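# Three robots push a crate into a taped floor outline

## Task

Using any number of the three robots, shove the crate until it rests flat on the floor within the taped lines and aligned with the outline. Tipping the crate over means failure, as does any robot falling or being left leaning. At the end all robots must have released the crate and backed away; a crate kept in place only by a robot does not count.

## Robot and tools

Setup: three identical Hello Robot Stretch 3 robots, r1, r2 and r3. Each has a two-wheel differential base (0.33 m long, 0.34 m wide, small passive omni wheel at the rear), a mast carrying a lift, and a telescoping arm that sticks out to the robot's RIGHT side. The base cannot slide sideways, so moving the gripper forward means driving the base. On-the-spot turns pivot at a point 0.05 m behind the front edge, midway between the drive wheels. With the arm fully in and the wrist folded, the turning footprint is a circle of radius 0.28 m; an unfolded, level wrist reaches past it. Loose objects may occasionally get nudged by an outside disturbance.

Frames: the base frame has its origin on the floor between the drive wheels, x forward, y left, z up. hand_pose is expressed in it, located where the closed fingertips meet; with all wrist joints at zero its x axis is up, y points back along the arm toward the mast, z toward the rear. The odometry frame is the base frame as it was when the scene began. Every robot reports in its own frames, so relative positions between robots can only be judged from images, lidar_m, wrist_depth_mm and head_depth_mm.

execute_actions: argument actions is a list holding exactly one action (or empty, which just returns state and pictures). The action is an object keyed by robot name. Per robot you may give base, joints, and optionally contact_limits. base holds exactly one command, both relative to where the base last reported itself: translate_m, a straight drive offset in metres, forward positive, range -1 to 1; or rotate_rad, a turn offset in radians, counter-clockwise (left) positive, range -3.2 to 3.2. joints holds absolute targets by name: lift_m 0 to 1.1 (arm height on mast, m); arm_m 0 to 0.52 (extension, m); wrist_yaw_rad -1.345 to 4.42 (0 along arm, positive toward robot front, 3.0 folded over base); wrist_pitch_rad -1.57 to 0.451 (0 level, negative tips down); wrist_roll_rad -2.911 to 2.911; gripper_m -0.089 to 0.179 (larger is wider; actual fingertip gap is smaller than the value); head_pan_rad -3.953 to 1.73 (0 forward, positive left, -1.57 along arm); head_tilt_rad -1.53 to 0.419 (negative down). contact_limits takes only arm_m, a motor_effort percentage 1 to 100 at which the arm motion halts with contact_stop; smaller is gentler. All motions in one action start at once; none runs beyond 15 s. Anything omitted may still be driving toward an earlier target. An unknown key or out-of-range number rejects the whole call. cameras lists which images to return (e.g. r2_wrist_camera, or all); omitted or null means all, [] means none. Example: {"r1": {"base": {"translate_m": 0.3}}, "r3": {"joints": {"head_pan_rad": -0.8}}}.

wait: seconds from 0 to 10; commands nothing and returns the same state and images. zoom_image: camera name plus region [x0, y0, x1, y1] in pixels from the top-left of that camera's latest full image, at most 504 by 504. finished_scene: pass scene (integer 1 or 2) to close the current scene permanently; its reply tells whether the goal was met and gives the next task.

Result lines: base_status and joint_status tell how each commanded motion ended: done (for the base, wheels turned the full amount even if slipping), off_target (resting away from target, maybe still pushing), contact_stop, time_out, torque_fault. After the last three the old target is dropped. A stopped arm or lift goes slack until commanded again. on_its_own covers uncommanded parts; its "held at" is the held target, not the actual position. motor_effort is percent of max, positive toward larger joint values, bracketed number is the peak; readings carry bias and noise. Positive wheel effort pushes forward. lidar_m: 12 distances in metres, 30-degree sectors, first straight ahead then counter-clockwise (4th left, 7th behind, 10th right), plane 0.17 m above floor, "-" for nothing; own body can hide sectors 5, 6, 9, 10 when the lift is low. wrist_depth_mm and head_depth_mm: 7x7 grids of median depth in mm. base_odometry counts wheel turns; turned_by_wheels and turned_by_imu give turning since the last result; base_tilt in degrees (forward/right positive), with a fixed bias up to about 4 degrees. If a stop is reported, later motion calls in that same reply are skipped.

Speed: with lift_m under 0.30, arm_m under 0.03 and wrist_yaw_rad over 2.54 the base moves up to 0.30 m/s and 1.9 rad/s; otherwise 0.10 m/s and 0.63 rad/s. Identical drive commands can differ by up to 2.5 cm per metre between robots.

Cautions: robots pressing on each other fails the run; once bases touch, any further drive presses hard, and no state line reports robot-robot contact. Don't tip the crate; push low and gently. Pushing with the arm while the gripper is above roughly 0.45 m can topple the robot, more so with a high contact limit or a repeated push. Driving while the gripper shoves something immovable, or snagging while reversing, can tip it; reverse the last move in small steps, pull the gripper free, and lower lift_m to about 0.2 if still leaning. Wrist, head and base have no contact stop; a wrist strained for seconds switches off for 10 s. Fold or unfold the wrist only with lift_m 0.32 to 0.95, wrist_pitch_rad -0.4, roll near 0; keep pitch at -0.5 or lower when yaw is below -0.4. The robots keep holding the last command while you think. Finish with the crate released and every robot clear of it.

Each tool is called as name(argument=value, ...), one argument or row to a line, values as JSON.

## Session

execute_actions(
  actions=[],
)

Scene clock: 0.00 s.
r1.base_odometry: x=+0.000 y=+0.000 heading=+0.000 (m, m, rad; r1's odometry frame)
r1.turned_by_wheels: +0.000 (rad since the last result)
r1.turned_by_imu: +0.000 (rad since the last result)
r1.base_tilt: forward=+1.9 right=-1.0 (deg)
r1.lidar_m: 1.18 1.18 2.55 2.19 2.18 2.52 2.53 0.94 2.91 2.57 2.57 2.57
r1.head_depth_mm: 1873 2836 - - - 2958 2040 / 1856 2818 - - - 2949 2042 / 1854 2806 - - - 2987 2044 / 1848 2751 - - - 3042 1966 / 1835 2746 - - - 3039 1478 / 1823 2733 - - - 2927 1483 / 1804 2706 - - - 3023 2084
r1.base_status: not commanded
r1.joint_positions: lift_m=+0.344 arm_m=+0.003 wrist_yaw_rad=+3.064 wrist_pitch_rad=-0.414 wrist_roll_rad=-0.005 gripper_m=+0.037 head_pan_rad=-0.020 head_tilt_rad=-0.016
r1.joint_status: not commanded
r1.motor_effort: left_wheel=+0 right_wheel=+0 lift_m=+31 arm_m=+0 wrist_yaw_rad=+1 wrist_pitch_rad=+6 wrist_roll_rad=+0 gripper_m=+0 head_pan_rad=+1 head_tilt_rad=+0 (%)
r1.hand_pose: x=-0.0038 y=+0.0764 z=+0.3574 quat_wxyz=(+0.172, +0.695, +0.119, +0.688) (m; r1's base frame)
r1.wrist_depth_mm: - - - - - - - / - - - - - - - / - - - - - - - / 927 898 - 829 811 797 790 / 718 687 - 672 694 645 627 / 602 589 570 558 - 548 520 / 510 504 - - 475 472 462
r2.base_odometry: x=+0.000 y=+0.000 heading=+0.000 (m, m, rad; r2's odometry frame)
r2.turned_by_wheels: +0.000 (rad since the last result)
r2.turned_by_imu: +0.000 (rad since the last result)
r2.base_tilt: forward=+0.2 right=+1.0 (deg)
r2.lidar_m: 0.92 0.85 0.87 1.09 2.31 4.34 2.00 1.27 1.31 2.58 4.49 1.39
r2.head_depth_mm: 1339 1330 1311 1305 1299 1286 1273 / 1223 1207 1196 1187 1181 1170 1159 / 1120 1110 1100 1091 1084 1076 1065 / 1033 1025 1019 1010 1006 996 990 / 957 949 945 940 933 928 922 / 899 889 885 879 873 868 860 / 842 833 829 822 818 818 810
r2.base_status: not commanded
r2.joint_positions: lift_m=+0.454 arm_m=-0.001 wrist_yaw_rad=+3.083 wrist_pitch_rad=-0.603 wrist_roll_rad=-0.009 gripper_m=+0.037 head_pan_rad=-0.004 head_tilt_rad=-0.017
r2.joint_status: not commanded
r2.motor_effort: left_wheel=+1 right_wheel=+0 lift_m=+32 arm_m=-1 wrist_yaw_rad=+1 wrist_pitch_rad=+4 wrist_roll_rad=+1 gripper_m=+0 head_pan_rad=+0 head_tilt_rad=+1 (%)
r2.hand_pose: x=-0.0097 y=+0.0531 z=+0.4276 quat_wxyz=(+0.229, +0.678, +0.192, +0.672) (m; r2's base frame)
r2.wrist_depth_mm: - - - - 961 780 646 / - - - - - 841 690 / 824 854 872 874 884 858 729 / 707 734 736 750 742 761 749 / 629 635 653 650 660 663 674 / 561 577 - - 585 587 602 / 507 - - - 524 529 537
r3.base_odometry: x=+0.000 y=+0.000 heading=+0.000 (m, m, rad; r3's odometry frame)
r3.turned_by_wheels: +0.000 (rad since the last result)
r3.turned_by_imu: +0.000 (rad since the last result)
r3.base_tilt: forward=+0.4 right=-0.5 (deg)
r3.lidar_m: 2.85 1.25 1.28 2.07 2.55 2.59 3.18 2.95 2.99 2.39 2.20 2.22
r3.head_depth_mm: 1942 2551 2576 2630 2641 2674 2261 / 1943 2755 2926 2948 2972 2953 2252 / 1915 2840 3326 3385 3396 3201 2271 / 1894 2787 3871 3828 - 3412 2305 / 1898 2789 - - - 3459 2298 / 1877 2781 - - - 3524 2336 / 1855 2747 - - - 3592 2343
r3.base_status: not commanded
r3.joint_positions: lift_m=+0.417 arm_m=-0.001 wrist_yaw_rad=+2.943 wrist_pitch_rad=-0.555 wrist_roll_rad=+0.014 gripper_m=+0.037 head_pan_rad=-0.006 head_tilt_rad=+0.012
r3.joint_status: not commanded
r3.motor_effort: left_wheel=+0 right_wheel=+0 lift_m=+25 arm_m=+0 wrist_yaw_rad=+0 wrist_pitch_rad=+6 wrist_roll_rad=+0 gripper_m=-1 head_pan_rad=+0 head_tilt_rad=+3 (%)
r3.hand_pose: x=+0.0192 y=+0.0566 z=+0.4002 quat_wxyz=(+0.261, +0.700, +0.124, +0.653) (m; r3's base frame)
r3.wrist_depth_mm: - - - - - - - / - - - - - - - / 969 - 971 979 960 990 981 / 781 759 819 814 803 818 843 / 688 685 - 682 701 699 712 / 595 592 - 604 607 608 617 / 527 543 - 539 546 545 538
pictures: r1_head_camera (sideways: a quarter turn clockwise sets it upright), r1_nav_camera (sideways: a quarter turn counterclockwise sets it upright), r1_wrist_camera, r2_head_camera (sideways: a quarter turn clockwise sets it upright), r2_nav_camera (sideways: a quarter turn counterclockwise sets it upright), r2_wrist_camera, r3_head_camera (sideways: a quarter turn clockwise sets it upright), r3_nav_camera (sideways: a quarter turn counterclockwise sets it upright), r3_wrist_camera
Images, in order (width x height): r1_head_camera 896x504, r1_nav_camera 672x504, r1_wrist_camera 644x364, r2_head_camera 896x504, r2_nav_camera 672x504, r2_wrist_camera 644x364, r3_head_camera 896x504, r3_nav_camera 672x504, r3_wrist_camera 644x364.

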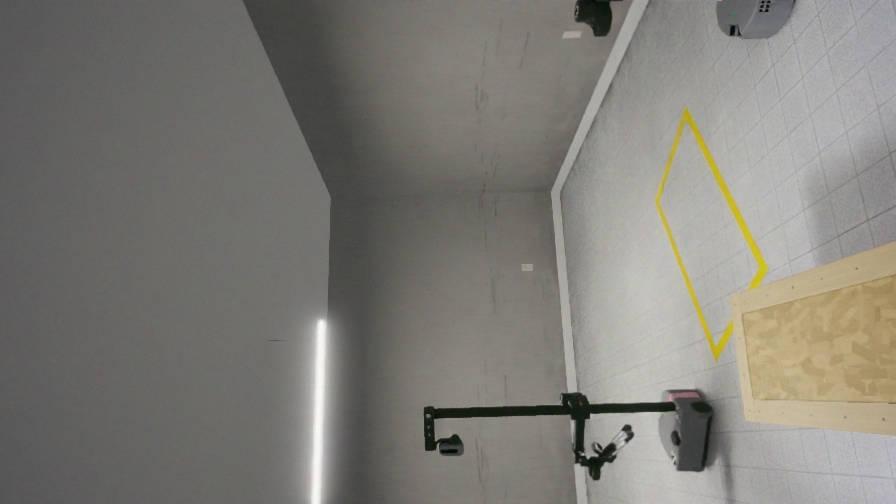

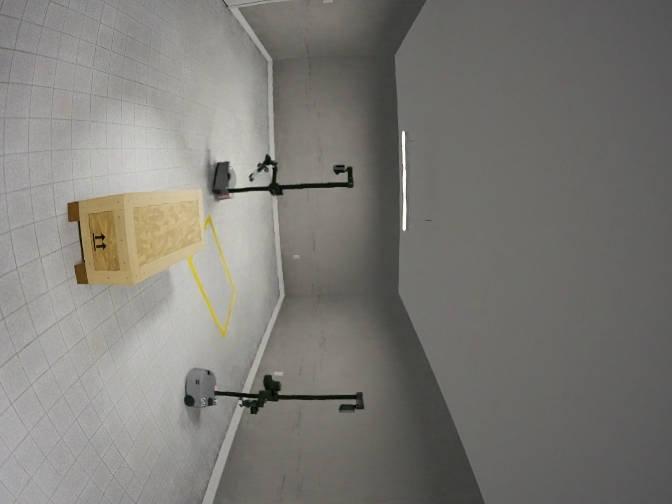

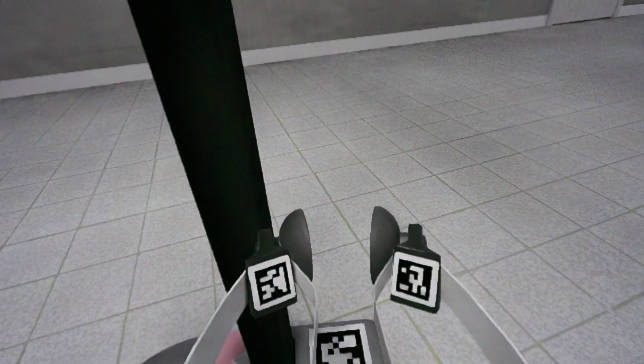

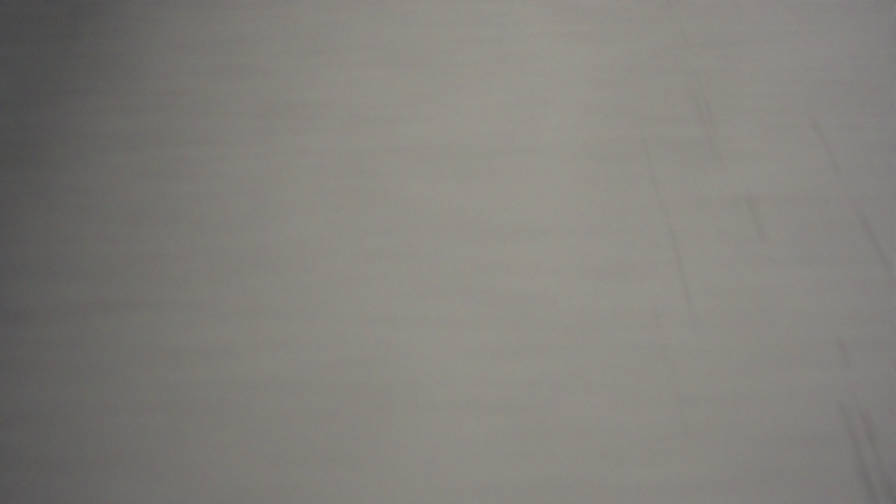

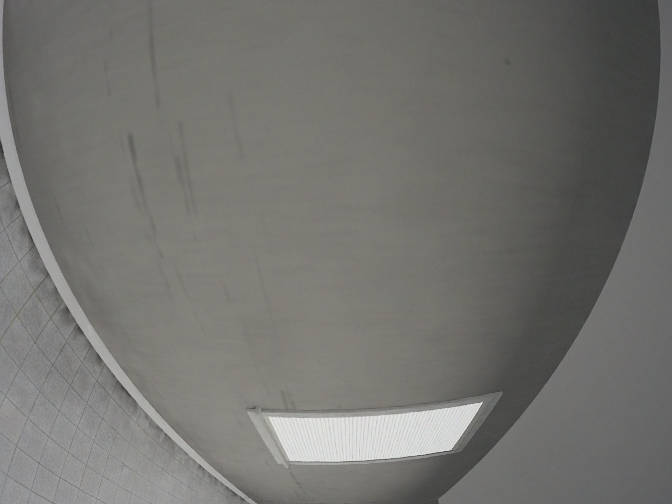

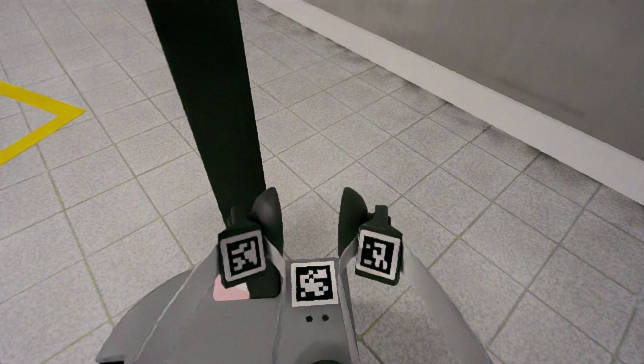

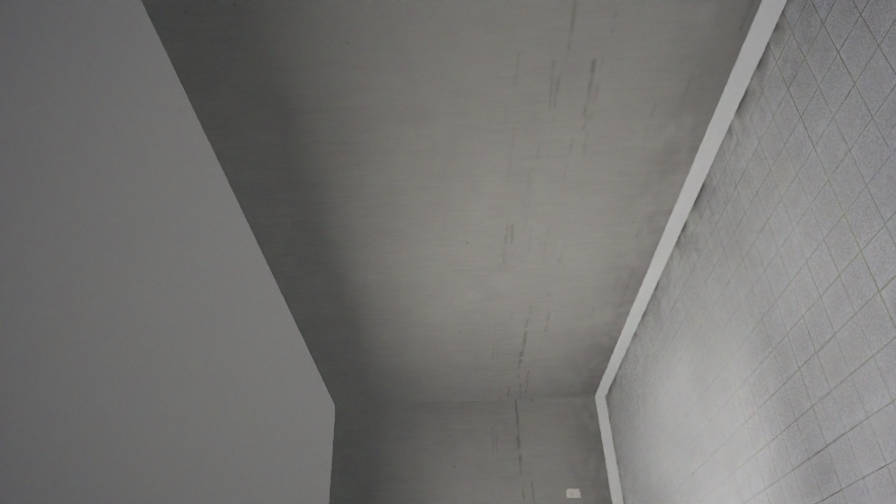

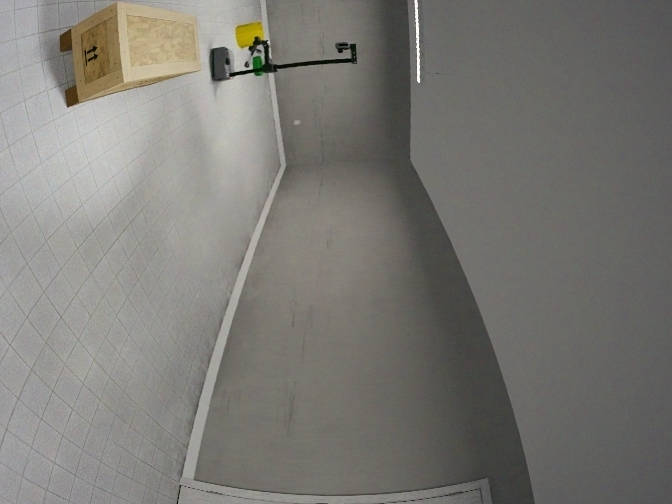

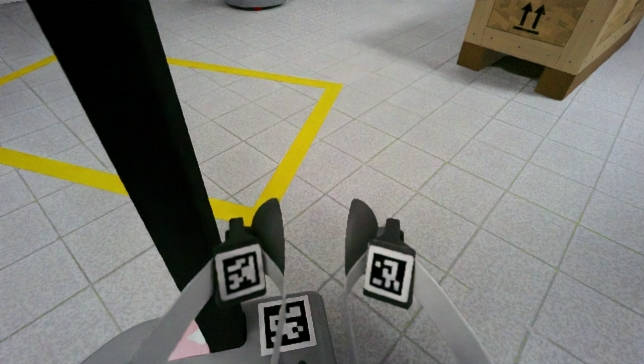

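execute_actions(
  actions=[
    {"r1":{"joints":{"head_tilt_rad":-0.6,"head_pan_rad":0.05,"lift_m":0.28,"wrist_pitch_rad":-0.4}},"r2":{"joints":{"head_tilt_rad":-0.7,"head_pan_rad":-3.0,"lift_m":0.28,"wrist_pitch_rad":-0.4,"wrist_yaw_rad":3.0}},"r3":{"joints":{"head_tilt_rad":-0.75,"head_pan_rad":1.3,"lift_m":0.28,"wrist_pitch_rad":-0.4,"wrist_yaw_rad":3.0}}},
  ],
  cameras=["r1_head_camera","r2_head_camera","r3_head_camera","r1_nav_camera","r2_nav_camera","r3_nav_camera"],
)

Scene clock: 9.57 s.
r1.base_odometry: x=+0.000 y=+0.000 heading=+0.000 (m, m, rad; r1's odometry frame)
r1.turned_by_wheels: +0.000 (rad since the last result)
r1.turned_by_imu: +0.000 (rad since the last result)
r1.base_tilt: forward=+1.9 right=-1.0 (deg)
r1.lidar_m: 1.17 1.18 2.55 2.19 2.18 2.52 2.53 0.94 2.91 2.57 2.56 2.57
r1.head_depth_mm: - - 3234 2258 1736 1426 1203 / - - 3203 2272 1748 1423 1200 / - - 3226 2280 1747 1416 1201 / - - 3201 1609 1574 1423 1200 / - - 3221 1599 1530 1426 1204 / - - 3105 2184 1695 1427 1201 / - - 3229 2278 1752 1433 1201
r1.base_status: not commanded
r1.joint_positions: lift_m=+0.280 arm_m=+0.003 wrist_yaw_rad=+3.064 wrist_pitch_rad=-0.414 wrist_roll_rad=-0.005 gripper_m=+0.037 head_pan_rad=+0.043 head_tilt_rad=-0.592
r1.joint_status: all done
r1.motor_effort: left_wheel=+0(0) right_wheel=+0(0) lift_m=+21(25) arm_m=+0(0) wrist_yaw_rad=+1(0) wrist_pitch_rad=+6(5) wrist_roll_rad=+0(0) gripper_m=-1(1) head_pan_rad=+3(6) head_tilt_rad=-3(23) (%)
r1.hand_pose: x=-0.0038 y=+0.0764 z=+0.2940 quat_wxyz=(+0.172, +0.695, +0.119, +0.688) (m; r1's base frame)
r1.wrist_depth_mm: - - - - - - - / - - - - - - - / - - - - 909 882 855 / 792 772 - 705 709 709 665 / 625 592 - 592 593 564 556 / 520 505 521 501 - 479 468 / 440 - - - 413 406 403
r2.base_odometry: x=+0.000 y=+0.000 heading=+0.000 (m, m, rad; r2's odometry frame)
r2.turned_by_wheels: +0.000 (rad since the last result)
r2.turned_by_imu: -0.001 (rad since the last result)
r2.base_tilt: forward=+0.2 right=+0.9 (deg)
r2.lidar_m: 0.92 0.86 0.86 1.09 2.32 4.32 2.00 1.27 1.31 2.58 4.48 1.39
r2.head_depth_mm: - 3930 2737 2061 1686 1409 1215 / - 3775 2253 2090 1692 1412 1216 / - - 2778 2102 1702 1427 1226 / 3934 - 2752 2113 1704 1421 1228 / 3621 3863 2792 2130 1711 1432 1229 / 3525 3783 2837 2140 1712 1439 1233 / 3349 3681 2849 2152 1674 1445 1236
r2.base_status: not commanded
r2.joint_positions: lift_m=+0.280 arm_m=-0.001 wrist_yaw_rad=+3.002 wrist_pitch_rad=-0.420 wrist_roll_rad=-0.009 gripper_m=+0.037 head_pan_rad=-2.993 head_tilt_rad=-0.691
r2.joint_status: all done
r2.motor_effort: left_wheel=+1(1) right_wheel=-1(0) lift_m=+24(25) arm_m=-1(1) wrist_yaw_rad=+0(0) wrist_pitch_rad=+6(7) wrist_roll_rad=+1(1) gripper_m=+0(0) head_pan_rad=-4(47) head_tilt_rad=-4(33) (%)
r2.hand_pose: x=+0.0100 y=+0.0780 z=+0.2925 quat_wxyz=(+0.195, +0.697, +0.100, +0.683) (m; r2's base frame)
r2.wrist_depth_mm: - - - - 882 727 621 / - - - - 928 780 658 / 793 799 823 829 857 793 691 / 637 643 648 651 667 675 679 / 524 533 - 569 548 552 562 / 462 - - - 462 470 478 / - - - - 406 409 410
r3.base_odometry: x=+0.000 y=+0.000 heading=+0.000 (m, m, rad; r3's odometry frame)
r3.turned_by_wheels: +0.000 (rad since the last result)
r3.turned_by_imu: -0.001 (rad since the last result)
r3.base_tilt: forward=+0.4 right=-0.5 (deg)
r3.lidar_m: 2.86 1.25 1.28 2.07 2.55 2.59 3.18 2.95 2.99 2.38 2.20 2.22
r3.head_depth_mm: - 3027 2267 1679 1517 1309 1145 / - 3056 2288 1845 1532 1314 1152 / 3882 3131 2337 1857 1540 1317 1161 / 3469 3215 2385 1869 1563 1328 1170 / 3134 3159 2238 1890 1580 1347 1171 / 2814 2930 2161 1920 1589 1354 1187 / 2595 2709 2467 1941 1602 1360 1231
r3.base_status: not commanded
r3.joint_positions: lift_m=+0.280 arm_m=-0.001 wrist_yaw_rad=+2.998 wrist_pitch_rad=-0.421 wrist_roll_rad=+0.014 gripper_m=+0.037 head_pan_rad=+1.293 head_tilt_rad=-0.740
r3.joint_status: all done
r3.motor_effort: left_wheel=+0(0) right_wheel=+0(0) lift_m=+22(24) arm_m=+0(0) wrist_yaw_rad=+2(4) wrist_pitch_rad=+10(11) wrist_roll_rad=+0(0) gripper_m=+0(1) head_pan_rad=+5(58) head_tilt_rad=-4(36) (%)
r3.hand_pose: x=+0.0109 y=+0.0773 z=+0.2922 quat_wxyz=(+0.198, +0.705, +0.097, +0.675) (m; r3's base frame)
r3.wrist_depth_mm: - - - - - - 991 / - - - - - - - / 931 - 959 964 969 989 984 / 729 725 728 746 750 747 779 / 591 602 - 596 631 608 606 / 500 516 - 524 506 514 520 / - - - - 445 450 444
pictures: r1_head_camera (sideways: a quarter turn clockwise sets it upright), r1_nav_camera (sideways: a quarter turn counterclockwise sets it upright), r2_head_camera (sideways: a quarter turn clockwise sets it upright), r2_nav_camera (sideways: a quarter turn counterclockwise sets it upright), r3_head_camera (sideways: a quarter turn clockwise sets it upright), r3_nav_camera (sideways: a quarter turn counterclockwise sets it upright)
Images, in order (width x height): r1_head_camera 896x504, r1_nav_camera 672x504, r2_head_camera 896x504, r2_nav_camera 672x504, r3_head_camera 896x504, r3_nav_camera 672x504.

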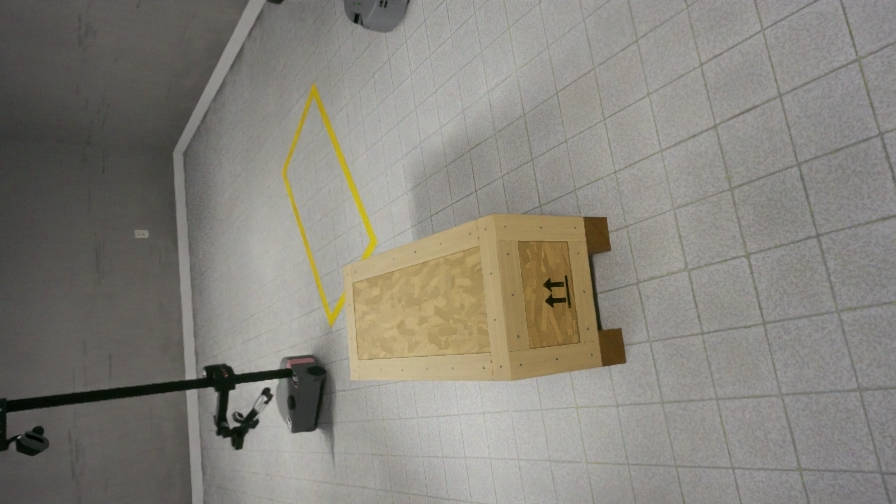

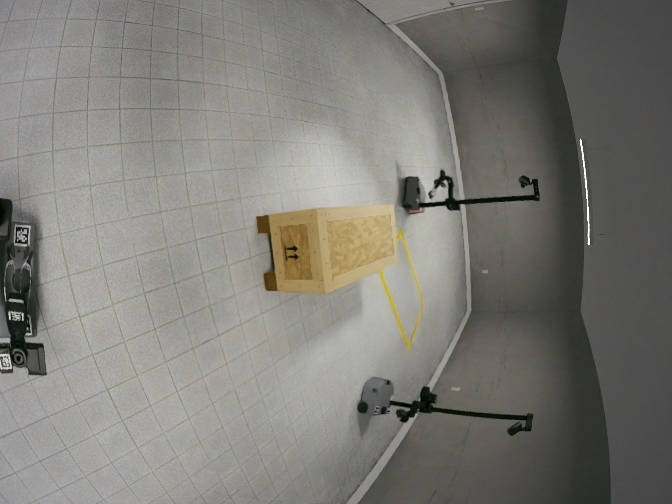

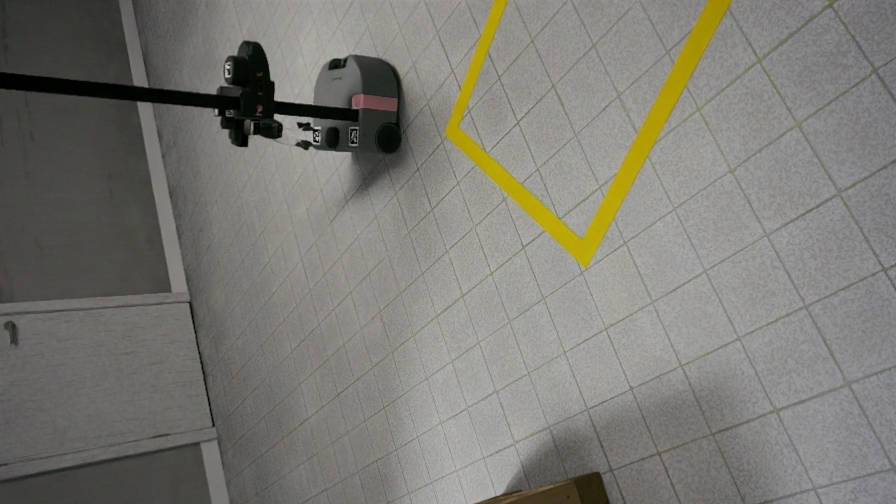

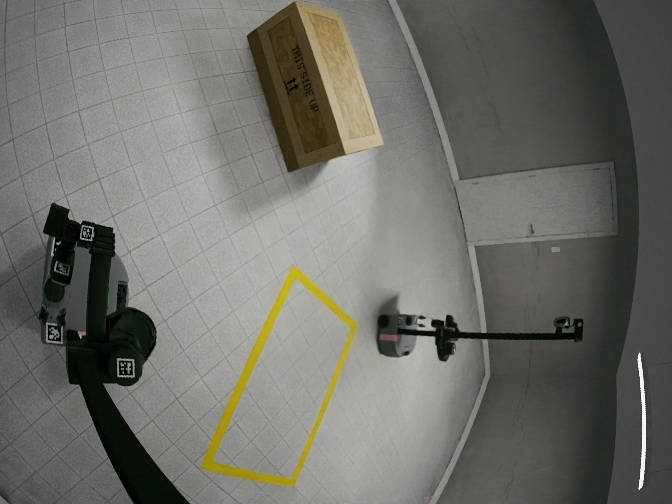

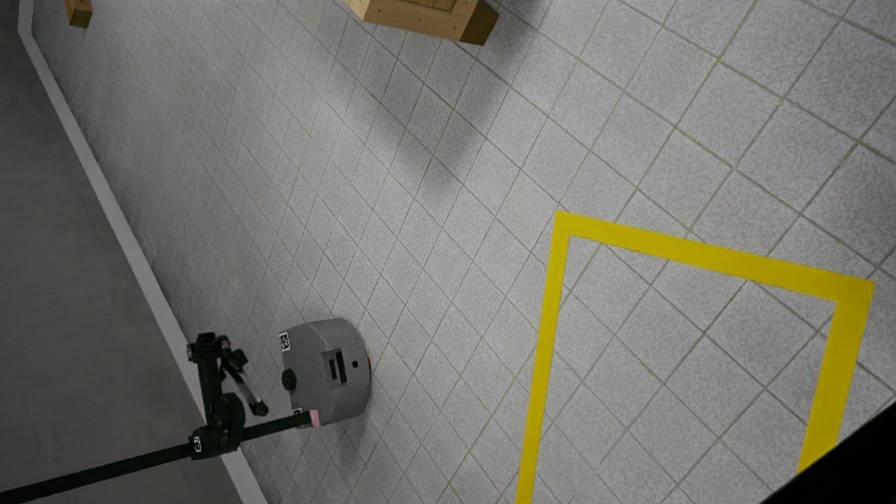

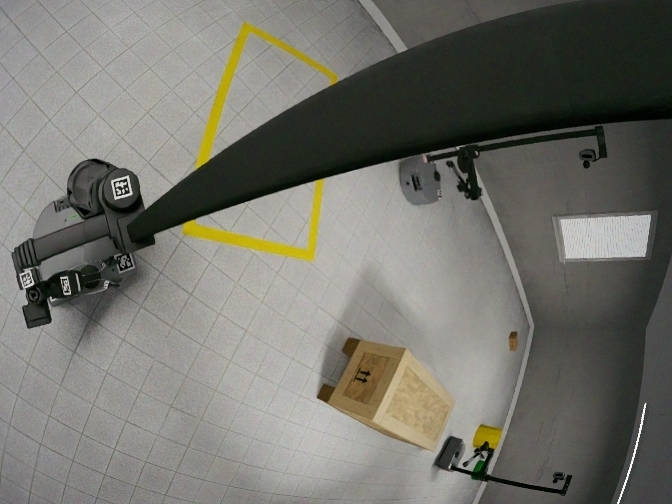

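execute_actions(
  actions=[
    {"r1":{"base":{"rotate_rad":0.592},"joints":{"head_pan_rad":-3.14,"head_tilt_rad":-1.2,"wrist_yaw_rad":3.0}},"r2":{"base":{"rotate_rad":-0.548},"joints":{"head_pan_rad":-3.14,"head_tilt_rad":-0.8}},"r3":{"base":{"rotate_rad":0.32},"joints":{"head_pan_rad":0.0,"head_tilt_rad":-0.9}}},
  ],
  cameras=[],
)

execute_actions(
  actions=[
    {"r1":{"base":{"translate_m":0.75}},"r2":{"base":{"translate_m":0.7}},"r3":{"base":{"translate_m":0.75}}},
  ],
  cameras=["r3_head_camera","r3_nav_camera","r2_nav_camera"],
)

Scene clock: 110.17 s.
r1.base_odometry: x=+0.000 y=+0.000 heading=+0.592 (m, m, rad; r1's odometry frame)
r1.turned_by_wheels: +0.592 (rad since the last result)
r1.turned_by_imu: +0.592 (rad since the last result)
r1.base_tilt: forward=+1.9 right=-1.0 (deg)
r1.lidar_m: 3.97 2.46 2.18 2.19 2.62 2.53 0.94 2.89 2.57 2.57 2.57 1.18
r1.head_depth_mm: 1745 1640 1483 1363 1281 1159 1095 / 1807 1625 1477 1360 1268 1155 1089 / 1807 1526 1475 1359 - - 1087 / 1795 1458 1453 1359 - - 1085 / 1787 1573 1464 1350 1279 - 1085 / 1784 1617 1468 1343 1250 - 1082 / 1787 1613 1460 1345 1241 1158 1084
r1.base_status: done
r1.joint_positions: lift_m=+0.280 arm_m=+0.003 wrist_yaw_rad=+3.002 wrist_pitch_rad=-0.414 wrist_roll_rad=-0.005 gripper_m=+0.037 head_pan_rad=-3.133 head_tilt_rad=-1.186
r1.joint_status: all done
r1.motor_effort: left_wheel=-2(11) right_wheel=+3(10) lift_m=+21(20) arm_m=+0(0) wrist_yaw_rad=-2(2) wrist_pitch_rad=+6(5) wrist_roll_rad=+0(0) gripper_m=+0(1) head_pan_rad=-2(31) head_tilt_rad=-6(27) (%)
r1.hand_pose: x=+0.0101 y=+0.0748 z=+0.2940 quat_wxyz=(+0.193, +0.698, +0.097, +0.682) (m; r1's base frame)
r1.wrist_depth_mm: - - - - - - - / - - - - - - - / - - - - 961 881 889 / 801 781 736 719 715 690 670 / 641 623 - 586 582 561 548 / 513 517 - 513 - 470 461 / 439 - - - 420 401 403
r2.base_odometry: x=+0.000 y=+0.000 heading=-0.548 (m, m, rad; r2's odometry frame)
r2.turned_by_wheels: -0.548 (rad since the last result)
r2.turned_by_imu: -0.543 (rad since the last result)
r2.base_tilt: forward=+0.3 right=+0.9 (deg)
r2.lidar_m: 1.42 0.93 0.85 0.86 1.07 2.21 4.31 2.03 1.27 1.30 2.58 3.24
r2.head_depth_mm: 3656 3040 2294 1843 1551 1328 1167 / 3803 3052 2305 1858 1557 1344 1175 / 3963 3082 2320 1864 1559 1345 1198 / - 3028 2334 1872 1566 1347 1180 / - 3108 2336 1884 1580 1359 1181 / - 3139 2365 1890 1578 1351 1189 / - 3187 2372 1897 1582 1362 1194
r2.base_status: done
r2.joint_positions: lift_m=+0.280 arm_m=-0.001 wrist_yaw_rad=+3.002 wrist_pitch_rad=-0.420 wrist_roll_rad=-0.009 gripper_m=+0.037 head_pan_rad=-3.133 head_tilt_rad=-0.790
r2.joint_status: all done
r2.motor_effort: left_wheel=+2(10) right_wheel=-2(8) lift_m=+25(24) arm_m=-1(1) wrist_yaw_rad=+0(1) wrist_pitch_rad=+6(6) wrist_roll_rad=+1(1) gripper_m=-1(0) head_pan_rad=-4(19) head_tilt_rad=-4(14) (%)
r2.hand_pose: x=+0.0100 y=+0.0780 z=+0.2926 quat_wxyz=(+0.195, +0.697, +0.100, +0.683) (m; r2's base frame)
r2.wrist_depth_mm: - - 874 830 790 737 706 / - - 965 901 856 809 767 / 791 807 824 842 846 833 809 / 636 634 659 663 663 664 682 / 532 529 - 559 548 556 559 / 464 - - - 464 471 474 / - - - - 405 411 410
r3.base_odometry: x=+0.000 y=+0.000 heading=+0.320 (m, m, rad; r3's odometry frame)
r3.turned_by_wheels: +0.320 (rad since the last result)
r3.turned_by_imu: +0.314 (rad since the last result)
r3.base_tilt: forward=+0.4 right=-0.6 (deg)
r3.lidar_m: 4.09 1.25 2.12 2.56 2.56 2.87 2.96 2.95 2.65 2.21 2.20 2.49
r3.head_depth_mm: 2855 2247 1853 1583 1383 1232 1098 / 2904 2287 1874 1599 1396 1227 1103 / 2934 2301 1909 1611 1411 1244 1116 / 3003 2335 1910 1623 1413 1244 1122 / 3015 2374 1942 1645 1418 1255 1129 / 3067 2369 1813 1632 1437 1269 1136 / 2826 1697 1468 1598 1447 1278 1143
r3.base_status: done
r3.joint_positions: lift_m=+0.280 arm_m=-0.001 wrist_yaw_rad=+2.998 wrist_pitch_rad=-0.421 wrist_roll_rad=+0.014 gripper_m=+0.037 head_pan_rad=+0.007 head_tilt_rad=-0.889
r3.joint_status: all done
r3.motor_effort: left_wheel=-2(8) right_wheel=+3(10) lift_m=+22(22) arm_m=+0(0) wrist_yaw_rad=+1(1) wrist_pitch_rad=+10(10) wrist_roll_rad=+0(0) gripper_m=+0(0) head_pan_rad=-5(58) head_tilt_rad=-4(19) (%)
r3.hand_pose: x=+0.0108 y=+0.0773 z=+0.2922 quat_wxyz=(+0.198, +0.705, +0.097, +0.675) (m; r3's base frame)
r3.wrist_depth_mm: - - - - - - - / - - - - - - - / 930 - 954 966 985 973 973 / 722 722 734 729 749 750 759 / 595 612 - 590 638 611 618 / 496 514 - 518 516 512 515 / - - - - 445 444 447
pictures: none
No camera images: the call's "cameras" was empty. Leave "cameras" out to get every camera's image.

Scene clock: 114.53 s.
r1.base_odometry: x=+0.622 y=+0.418 heading=+0.592 (m, m, rad; r1's odometry frame)
r1.turned_by_wheels: +0.000 (rad since the last result)
r1.turned_by_imu: -0.002 (rad since the last result)
r1.base_tilt: forward=+1.9 right=-1.0 (deg)
r1.lidar_m: 3.52 2.20 1.95 1.96 2.34 3.22 1.68 3.14 2.79 2.26 0.53 0.52
r1.head_depth_mm: 1814 1628 1480 1358 1289 1155 1093 / 1803 1615 1490 1362 1268 1155 1091 / 1771 1620 1479 1356 - - 1087 / 1717 1612 1476 1352 - - 1087 / 1762 1620 1470 1357 1275 - 1086 / 1781 1612 1474 1352 1253 - 1085 / 1775 1602 1466 1341 1240 1161 1081
r1.base_status: done
r1.joint_positions: lift_m=+0.280 arm_m=+0.003 wrist_yaw_rad=+3.001 wrist_pitch_rad=-0.414 wrist_roll_rad=-0.005 gripper_m=+0.037 head_pan_rad=-3.133 head_tilt_rad=-1.186
r1.joint_status: not commanded
r1.motor_effort: left_wheel=-2(9) right_wheel=+3(10) lift_m=+21(21) arm_m=+0(0) wrist_yaw_rad=-1(1) wrist_pitch_rad=+6(5) wrist_roll_rad=+0(0) gripper_m=-1(1) head_pan_rad=-2(2) head_tilt_rad=-6(5) (%)
r1.hand_pose: x=+0.0102 y=+0.0748 z=+0.2940 quat_wxyz=(+0.193, +0.698, +0.097, +0.682) (m; r1's base frame)
r1.wrist_depth_mm: - - - - - - - / - - - - - - - / - - - - 930 895 874 / 782 796 723 737 709 688 687 / 618 623 - 592 591 564 548 / 514 501 - 502 - 478 459 / 435 - - - 411 409 400
r2.base_odometry: x=+0.598 y=-0.365 heading=-0.548 (m, m, rad; r2's odometry frame)
r2.turned_by_wheels: +0.000 (rad since the last result)
r2.turned_by_imu: +0.005 (rad since the last result)
r2.base_tilt: forward=+0.2 right=+0.9 (deg)
r2.lidar_m: 0.98 0.64 0.59 0.60 0.75 1.54 4.99 1.67 1.59 2.27 2.75 3.85
r2.head_depth_mm: - 3023 2284 1856 1544 1329 1165 / - 3009 2298 1853 1558 1337 1171 / - 3046 2317 1866 1554 1342 1190 / - 3105 2332 1869 1573 1350 1183 / - 3085 2343 1892 1571 1346 1179 / - 3143 2364 1884 1577 1351 1188 / - 3145 2358 1903 1588 1358 1187
r2.base_status: done
r2.joint_positions: lift_m=+0.280 arm_m=-0.001 wrist_yaw_rad=+3.001 wrist_pitch_rad=-0.420 wrist_roll_rad=-0.009 gripper_m=+0.037 head_pan_rad=-3.133 head_tilt_rad=-0.791
r2.joint_status: not commanded
r2.motor_effort: left_wheel=+2(12) right_wheel=-2(4) lift_m=+24(24) arm_m=-1(1) wrist_yaw_rad=+0(0) wrist_pitch_rad=+6(6) wrist_roll_rad=+1(1) gripper_m=+0(1) head_pan_rad=-4(4) head_tilt_rad=-4(3) (%)
r2.hand_pose: x=+0.0101 y=+0.0780 z=+0.2927 quat_wxyz=(+0.195, +0.697, +0.099, +0.683) (m; r2's base frame)
r2.wrist_depth_mm: 707 - 624 579 553 526 496 / 800 - 683 644 605 569 537 / 800 805 742 699 668 629 589 / 643 637 651 658 669 648 628 / 527 529 - 558 553 549 561 / 466 - - - 463 472 475 / - - - - 405 408 415
r3.base_odometry: x=+0.712 y=+0.236 heading=+0.320 (m, m, rad; r3's odometry frame)
r3.turned_by_wheels: +0.000 (rad since the last result)
r3.turned_by_imu: -0.003 (rad since the last result)
r3.base_tilt: forward=+0.4 right=-0.6 (deg)
r3.lidar_m: 1.95 0.60 0.60 2.50 2.79 3.13 3.68 3.66 2.39 1.98 1.99 2.23
r3.head_depth_mm: 2850 2247 1859 1589 1392 1232 1098 / 2871 2270 1879 1598 1388 1234 1108 / 2951 2315 1909 1616 1398 1241 1111 / 2927 2340 1921 1626 1413 1241 1118 / 3025 2374 1949 1646 1417 1253 1125 / 2789 2025 1956 1660 1433 1267 1133 / 3140 2057 1918 1446 1226 1208 1143
r3.base_status: done
r3.joint_positions: lift_m=+0.280 arm_m=-0.001 wrist_yaw_rad=+2.999 wrist_pitch_rad=-0.420 wrist_roll_rad=+0.014 gripper_m=+0.037 head_pan_rad=+0.007 head_tilt_rad=-0.890
r3.joint_status: not commanded
r3.motor_effort: left_wheel=-2(8) right_wheel=+2(13) lift_m=+23(22) arm_m=+0(0) wrist_yaw_rad=+0(2) wrist_pitch_rad=+10(10) wrist_roll_rad=+0(0) gripper_m=+1(0) head_pan_rad=-5(4) head_tilt_rad=-4(5) (%)
r3.hand_pose: x=+0.0107 y=+0.0774 z=+0.2923 quat_wxyz=(+0.198, +0.705, +0.097, +0.675) (m; r3's base frame)
r3.wrist_depth_mm: - - - - 828 590 520 / - - - - 822 607 598 / 942 - 934 966 938 623 678 / 720 711 745 745 745 690 727 / 583 601 - 601 621 603 606 / 494 518 - 525 509 514 510 / - - - - 434 439 448
pictures: r2_nav_camera (sideways: a quarter turn counterclockwise sets it upright), r3_head_camera (sideways: a quarter turn clockwise sets it upright), r3_nav_camera (sideways: a quarter turn counterclockwise sets it upright)
Images, in order (width x height): r2_nav_camera 672x504, r3_head_camera 896x504, r3_nav_camera 672x504.

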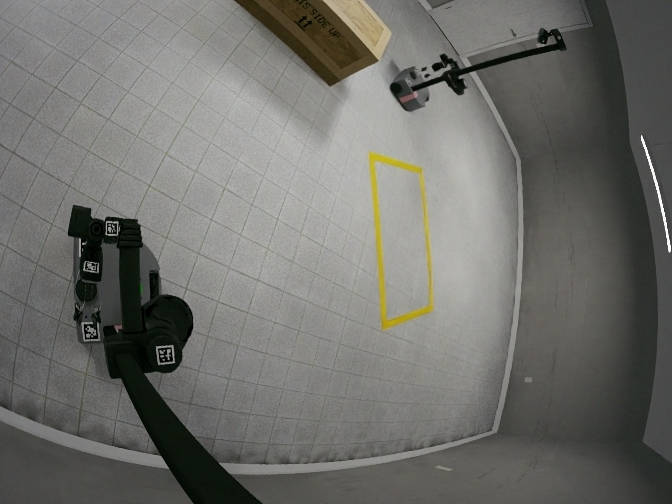

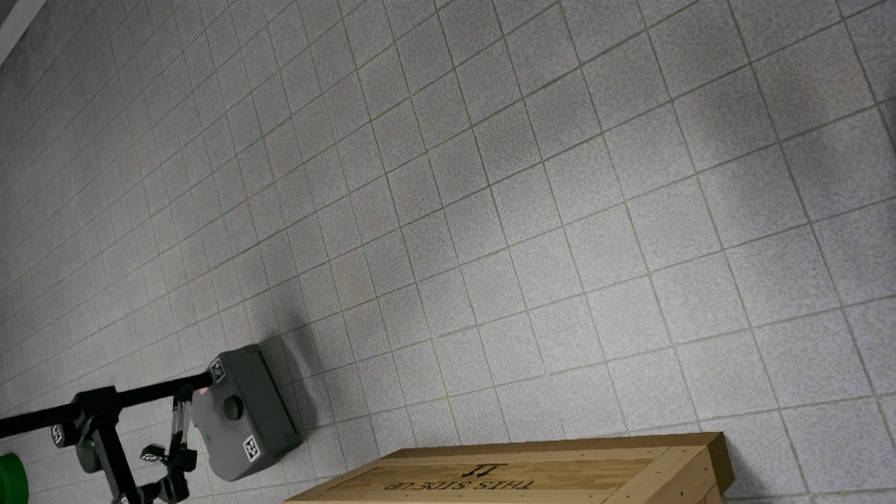

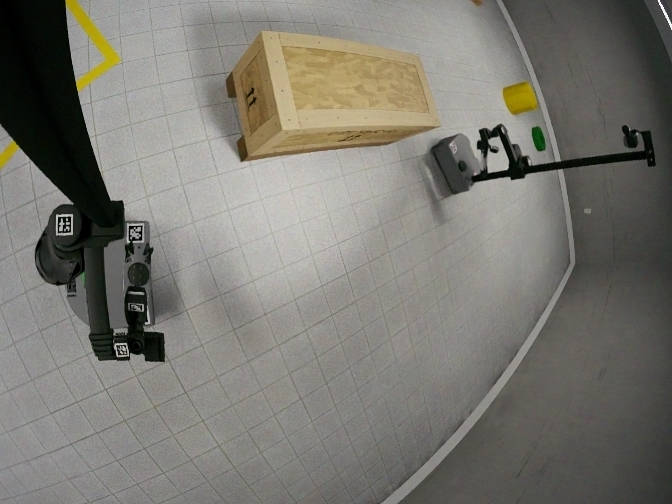

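execute_actions(
  actions=[
    {"r1":{"base":{"translate_m":0.72}},"r2":{"base":{"translate_m":0.67}},"r3":{"base":{"translate_m":0.68},"joints":{"head_pan_rad":-3.14,"head_tilt_rad":-1.2}}},
  ],
  cameras=["r3_nav_camera","r1_nav_camera"],
)

Scene clock: 127.67 s.
r1.base_odometry: x=+1.220 y=+0.820 heading=+0.592 (m, m, rad; r1's odometry frame)
r1.turned_by_wheels: +0.000 (rad since the last result)
r1.turned_by_imu: -0.002 (rad since the last result)
r1.base_tilt: forward=+1.9 right=-0.9 (deg)
r1.lidar_m: 3.19 1.95 1.74 1.74 2.07 3.81 2.40 3.40 0.46 0.47 0.58 0.50
r1.head_depth_mm: 1814 1627 1486 1364 1281 1158 1092 / 1801 1622 1482 1357 1271 1152 1087 / 1800 1624 1481 1358 - - 1089 / 1792 1617 1474 1348 - - 1083 / 1783 1611 1471 1350 1273 - 1084 / 1793 1614 1471 1346 1256 - 1086 / 1781 1611 1463 1346 1197 1158 1084
r1.base_status: done
r1.joint_positions: lift_m=+0.280 arm_m=+0.003 wrist_yaw_rad=+3.001 wrist_pitch_rad=-0.414 wrist_roll_rad=-0.005 gripper_m=+0.037 head_pan_rad=-3.133 head_tilt_rad=-1.186
r1.joint_status: not commanded
r1.motor_effort: left_wheel=-2(10) right_wheel=+2(10) lift_m=+21(21) arm_m=+0(0) wrist_yaw_rad=-2(1) wrist_pitch_rad=+6(6) wrist_roll_rad=+0(0) gripper_m=+0(0) head_pan_rad=-2(2) head_tilt_rad=-6(5) (%)
r1.hand_pose: x=+0.0102 y=+0.0748 z=+0.2940 quat_wxyz=(+0.193, +0.698, +0.097, +0.682) (m; r1's base frame)
r1.wrist_depth_mm: - - - - - - - / - - - - - - - / - - - - 932 919 881 / 789 767 751 721 724 678 671 / 616 616 - 596 596 560 557 / 521 517 - 498 - 471 463 / 441 - - - 414 407 405
r2.base_odometry: x=+1.170 y=-0.714 heading=-0.548 (m, m, rad; r2's odometry frame)
r2.turned_by_wheels: +0.000 (rad since the last result)
r2.turned_by_imu: +0.004 (rad since the last result)
r2.base_tilt: forward=+0.3 right=+0.9 (deg)
r2.lidar_m: 0.55 0.36 0.33 0.34 0.42 0.88 5.60 1.99 1.92 4.49 2.46 2.59
r2.head_depth_mm: - 3025 2299 1853 1541 1338 1166 / - 3029 2301 1852 1551 1332 1173 / - 3046 2310 1862 1573 1343 1195 / - 3101 2327 1862 1555 1350 1178 / - 3077 2340 1877 1568 1355 1179 / - 3146 2343 1886 1572 1353 1184 / - 3178 2393 1906 1596 1355 1195
r2.base_status: done
r2.joint_positions: lift_m=+0.280 arm_m=-0.001 wrist_yaw_rad=+3.001 wrist_pitch_rad=-0.419 wrist_roll_rad=-0.009 gripper_m=+0.037 head_pan_rad=-3.133 head_tilt_rad=-0.791
r2.joint_status: not commanded
r2.motor_effort: left_wheel=+2(12) right_wheel=-1(6) lift_m=+24(24) arm_m=-1(1) wrist_yaw_rad=+0(0) wrist_pitch_rad=+6(6) wrist_roll_rad=+1(1) gripper_m=+0(0) head_pan_rad=-4(3) head_tilt_rad=-3(4) (%)
r2.hand_pose: x=+0.0102 y=+0.0781 z=+0.2927 quat_wxyz=(+0.195, +0.697, +0.099, +0.683) (m; r2's base frame)
r2.wrist_depth_mm: 430 - 371 350 331 312 297 / 485 - 412 385 362 343 321 / 553 526 460 431 403 373 350 / 606 581 507 484 445 414 386 / 528 524 - 526 480 455 425 / 461 - - - 465 469 458 / - - - - 401 410 415
r3.base_odometry: x=+1.358 y=+0.450 heading=+0.320 (m, m, rad; r3's odometry frame)
r3.turned_by_wheels: +0.000 (rad since the last result)
r3.turned_by_imu: -0.003 (rad since the last result)
r3.base_tilt: forward=+0.4 right=-0.5 (deg)
r3.lidar_m: 0.50 0.50 0.54 0.47 0.47 3.37 4.32 4.02 2.11 1.78 1.78 2.00
r3.head_depth_mm: 1703 1553 1434 1326 1246 1143 1096 / 1715 1569 1446 1339 - - 1099 / 1736 1587 1468 1355 - - 1099 / 1750 1605 1474 1357 1295 - 1109 / 1761 1606 1491 1363 1287 - 1110 / 1790 1626 1496 1376 1277 1196 1115 / 1805 1648 1499 1387 1287 1204 1121
r3.base_status: done
r3.joint_positions: lift_m=+0.280 arm_m=-0.001 wrist_yaw_rad=+2.999 wrist_pitch_rad=-0.420 wrist_roll_rad=+0.014 gripper_m=+0.037 head_pan_rad=-3.133 head_tilt_rad=-1.186
r3.joint_status: all done
r3.motor_effort: left_wheel=-1(7) right_wheel=+2(11) lift_m=+22(22) arm_m=+0(0) wrist_yaw_rad=+2(1) wrist_pitch_rad=+10(10) wrist_roll_rad=+0(0) gripper_m=+0(1) head_pan_rad=-5(57) head_tilt_rad=-6(26) (%)
r3.hand_pose: x=+0.0107 y=+0.0774 z=+0.2923 quat_wxyz=(+0.198, +0.705, +0.097, +0.675) (m; r3's base frame)
r3.wrist_depth_mm: - - 467 514 581 665 - / - - 500 565 625 745 - / 927 - 562 619 698 831 981 / 715 673 619 666 740 742 503 / 599 576 - 595 639 603 440 / 499 518 - 525 507 506 467 / - - - - 446 440 445
pictures: r1_nav_camera (sideways: a quarter turn counterclockwise sets it upright), r3_nav_camera (sideways: a quarter turn counterclockwise sets it upright)
Images, in order (width x height): r1_nav_camera 672x504, r3_nav_camera 672x504.

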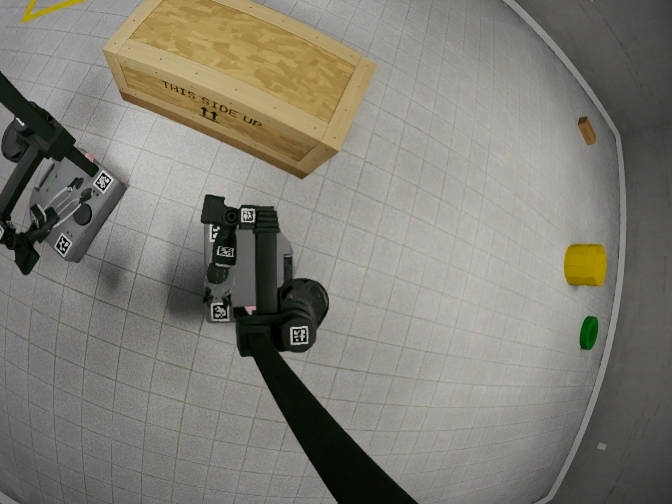

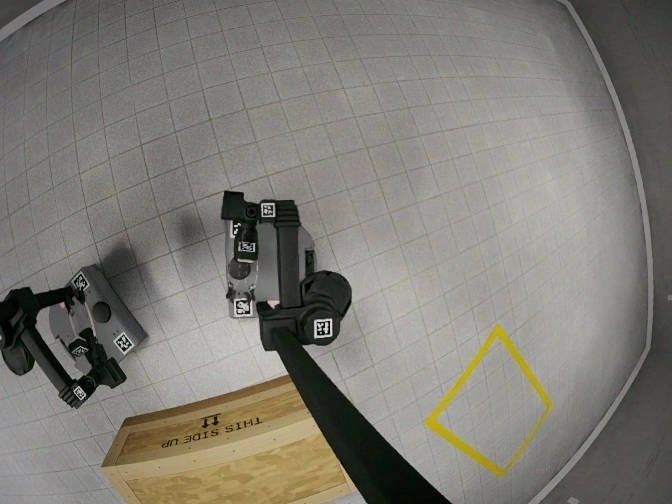

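execute_actions(
  actions=[
    {"r1":{"base":{"rotate_rad":1.19}},"r2":{"base":{"rotate_rad":0.75}},"r3":{"base":{"rotate_rad":-1.36}}},
  ],
  cameras=["r3_head_camera","r1_head_camera","r2_head_camera"],
)

Scene clock: 133.23 s.
r1.base_odometry: x=+1.220 y=+0.820 heading=+1.782 (m, m, rad; r1's odometry frame)
r1.turned_by_wheels: +1.190 (rad since the last result)
r1.turned_by_imu: +1.189 (rad since the last result)
r1.base_tilt: forward=+1.9 right=-1.0 (deg)
r1.lidar_m: 1.73 1.76 2.29 3.89 3.98 0.48 0.46 0.48 0.66 0.38 2.67 1.85
r1.head_depth_mm: 1803 1632 1492 1366 1288 1157 1089 / 1801 1631 1476 1355 1272 1153 1094 / 1802 1625 1045 1305 - - 1089 / 1791 1618 1031 1149 - - 1085 / 1794 1615 1027 1145 1275 - 1087 / 1789 1601 1025 1136 1253 - 1083 / 1767 1611 1023 1140 1244 1118 1083
r1.base_status: done
r1.joint_positions: lift_m=+0.280 arm_m=+0.003 wrist_yaw_rad=+3.001 wrist_pitch_rad=-0.414 wrist_roll_rad=-0.005 gripper_m=+0.037 head_pan_rad=-3.134 head_tilt_rad=-1.186
r1.joint_status: not commanded
r1.motor_effort: left_wheel=-2(12) right_wheel=+2(11) lift_m=+21(21) arm_m=+0(0) wrist_yaw_rad=-1(2) wrist_pitch_rad=+6(6) wrist_roll_rad=+0(0) gripper_m=+0(0) head_pan_rad=-2(2) head_tilt_rad=-6(5) (%)
r1.hand_pose: x=+0.0102 y=+0.0748 z=+0.2940 quat_wxyz=(+0.193, +0.698, +0.097, +0.682) (m; r1's base frame)
r1.wrist_depth_mm: - - - - - - - / - - - - - - - / - - - - 958 906 873 / 791 761 749 737 705 701 669 / 628 605 - 592 590 572 554 / 514 518 - 497 - 478 465 / 437 - - - 414 406 401
r2.base_odometry: x=+1.170 y=-0.714 heading=+0.202 (m, m, rad; r2's odometry frame)
r2.turned_by_wheels: +0.750 (rad since the last result)
r2.turned_by_imu: +0.741 (rad since the last result)
r2.base_tilt: forward=+0.2 right=+1.0 (deg)
r2.lidar_m: 0.34 0.33 0.36 0.53 2.01 5.77 1.92 4.43 2.46 3.28 0.97 0.43
r2.head_depth_mm: - 3031 2307 1848 1550 1331 1163 / - 2767 2317 1870 1565 1333 1173 / - 2229 2237 1870 1565 1331 1194 / - 2159 2196 1874 1566 1347 1176 / - 2182 2157 1890 1574 1346 1183 / 3925 2751 2340 1898 1569 1357 1187 / 3854 3153 2371 1904 1590 1362 1189
r2.base_status: done
r2.joint_positions: lift_m=+0.280 arm_m=-0.001 wrist_yaw_rad=+3.001 wrist_pitch_rad=-0.419 wrist_roll_rad=-0.009 gripper_m=+0.037 head_pan_rad=-3.133 head_tilt_rad=-0.791
r2.joint_status: not commanded
r2.motor_effort: left_wheel=+0(8) right_wheel=+3(11) lift_m=+24(23) arm_m=-1(1) wrist_yaw_rad=+0(1) wrist_pitch_rad=+6(6) wrist_roll_rad=+1(1) gripper_m=+0(1) head_pan_rad=-4(3) head_tilt_rad=-3(4) (%)
r2.hand_pose: x=+0.0102 y=+0.0780 z=+0.2927 quat_wxyz=(+0.195, +0.697, +0.099, +0.683) (m; r2's base frame)
r2.wrist_depth_mm: - - 898 574 412 321 266 / - - 985 627 442 337 277 / 793 797 820 684 476 357 289 / 642 640 650 640 499 378 302 / 529 530 - 561 495 402 317 / 465 - - - 462 415 331 / - - - - 405 401 340
r3.base_odometry: x=+1.358 y=+0.450 heading=-1.040 (m, m, rad; r3's odometry frame)
r3.turned_by_wheels: -1.360 (rad since the last result)
r3.turned_by_imu: -1.338 (rad since the last result)
r3.base_tilt: forward=+0.4 right=-0.6 (deg)
r3.lidar_m: 1.77 1.80 2.32 0.50 0.69 0.49 0.47 0.49 3.92 4.30 2.81 1.90
r3.head_depth_mm: 1711 1089 1006 1216 1251 1146 1087 / 1729 1093 1013 1214 - - 1095 / 1737 1101 1016 1205 - - 1102 / 1756 1118 1026 1194 1284 - 1109 / 1779 1616 1442 1348 1280 - 1114 / 1794 1628 1495 1385 1283 1196 1122 / 1811 1643 1501 1390 1289 1197 1124
r3.base_status: done
r3.joint_positions: lift_m=+0.280 arm_m=-0.001 wrist_yaw_rad=+2.999 wrist_pitch_rad=-0.420 wrist_roll_rad=+0.014 gripper_m=+0.037 head_pan_rad=-3.134 head_tilt_rad=-1.186
r3.joint_status: not commanded
r3.motor_effort: left_wheel=+3(12) right_wheel=-3(9) lift_m=+23(22) arm_m=+0(0) wrist_yaw_rad=+1(1) wrist_pitch_rad=+10(10) wrist_roll_rad=+0(0) gripper_m=+0(0) head_pan_rad=-4(4) head_tilt_rad=-6(6) (%)
r3.hand_pose: x=+0.0107 y=+0.0774 z=+0.2923 quat_wxyz=(+0.198, +0.705, +0.097, +0.675) (m; r3's base frame)
r3.wrist_depth_mm: - - 656 - - - - / - - - - - - - / 772 - 581 953 936 998 987 / 699 685 483 718 751 736 748 / 596 574 - 576 619 625 623 / 504 516 - 520 509 506 515 / - - - - 448 445 441
pictures: r1_head_camera (sideways: a quarter turn clockwise sets it upright), r2_head_camera (sideways: a quarter turn clockwise sets it upright), r3_head_camera (sideways: a quarter turn clockwise sets it upright)
Images, in order (width x height): r1_head_camera 896x504, r2_head_camera 896x504, r3_head_camera 896x504.

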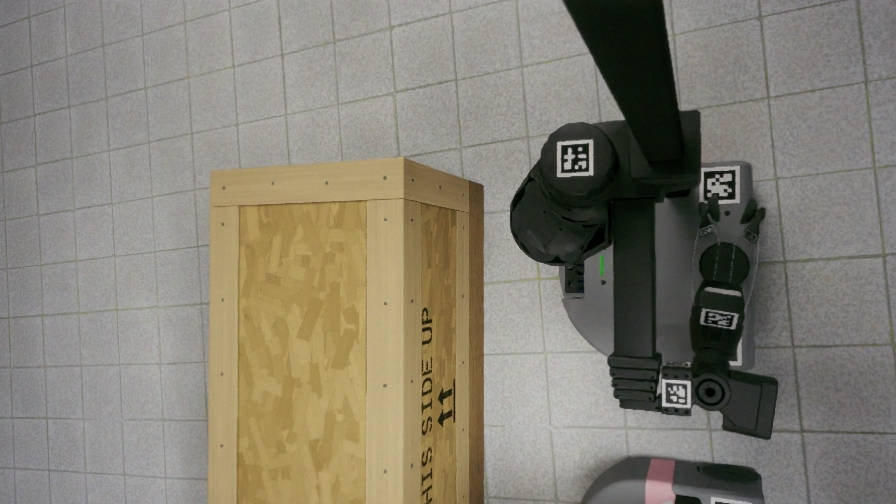

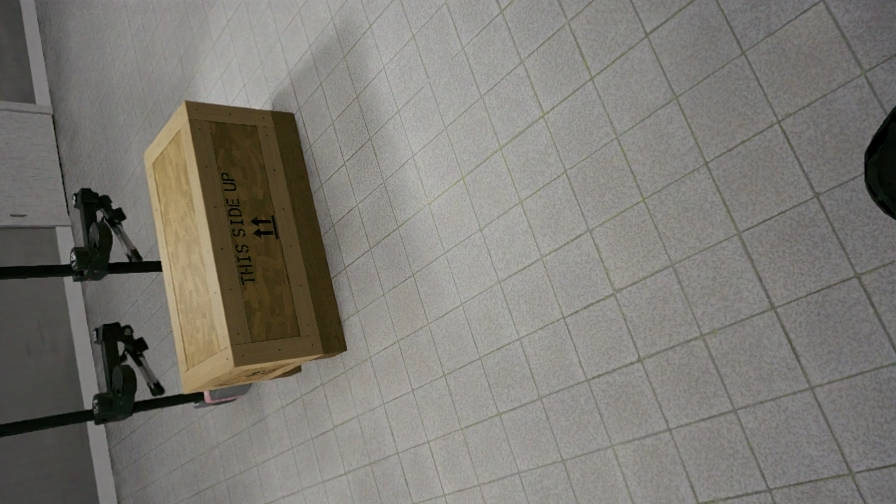

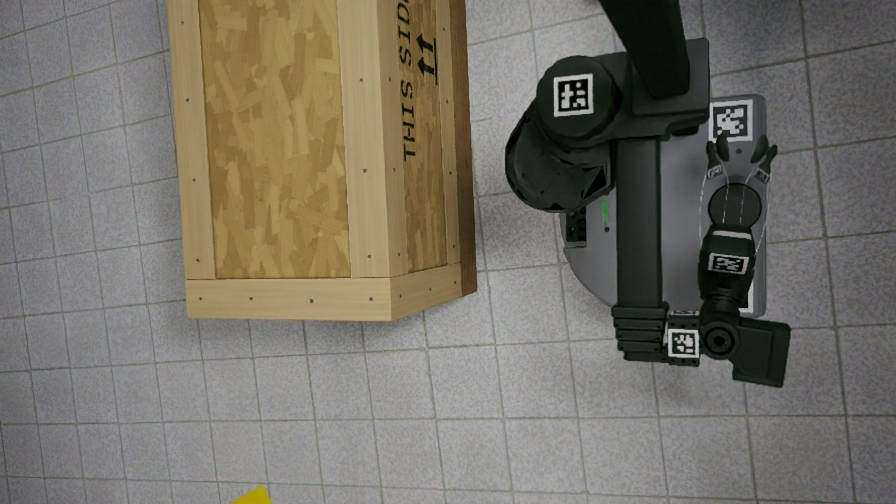

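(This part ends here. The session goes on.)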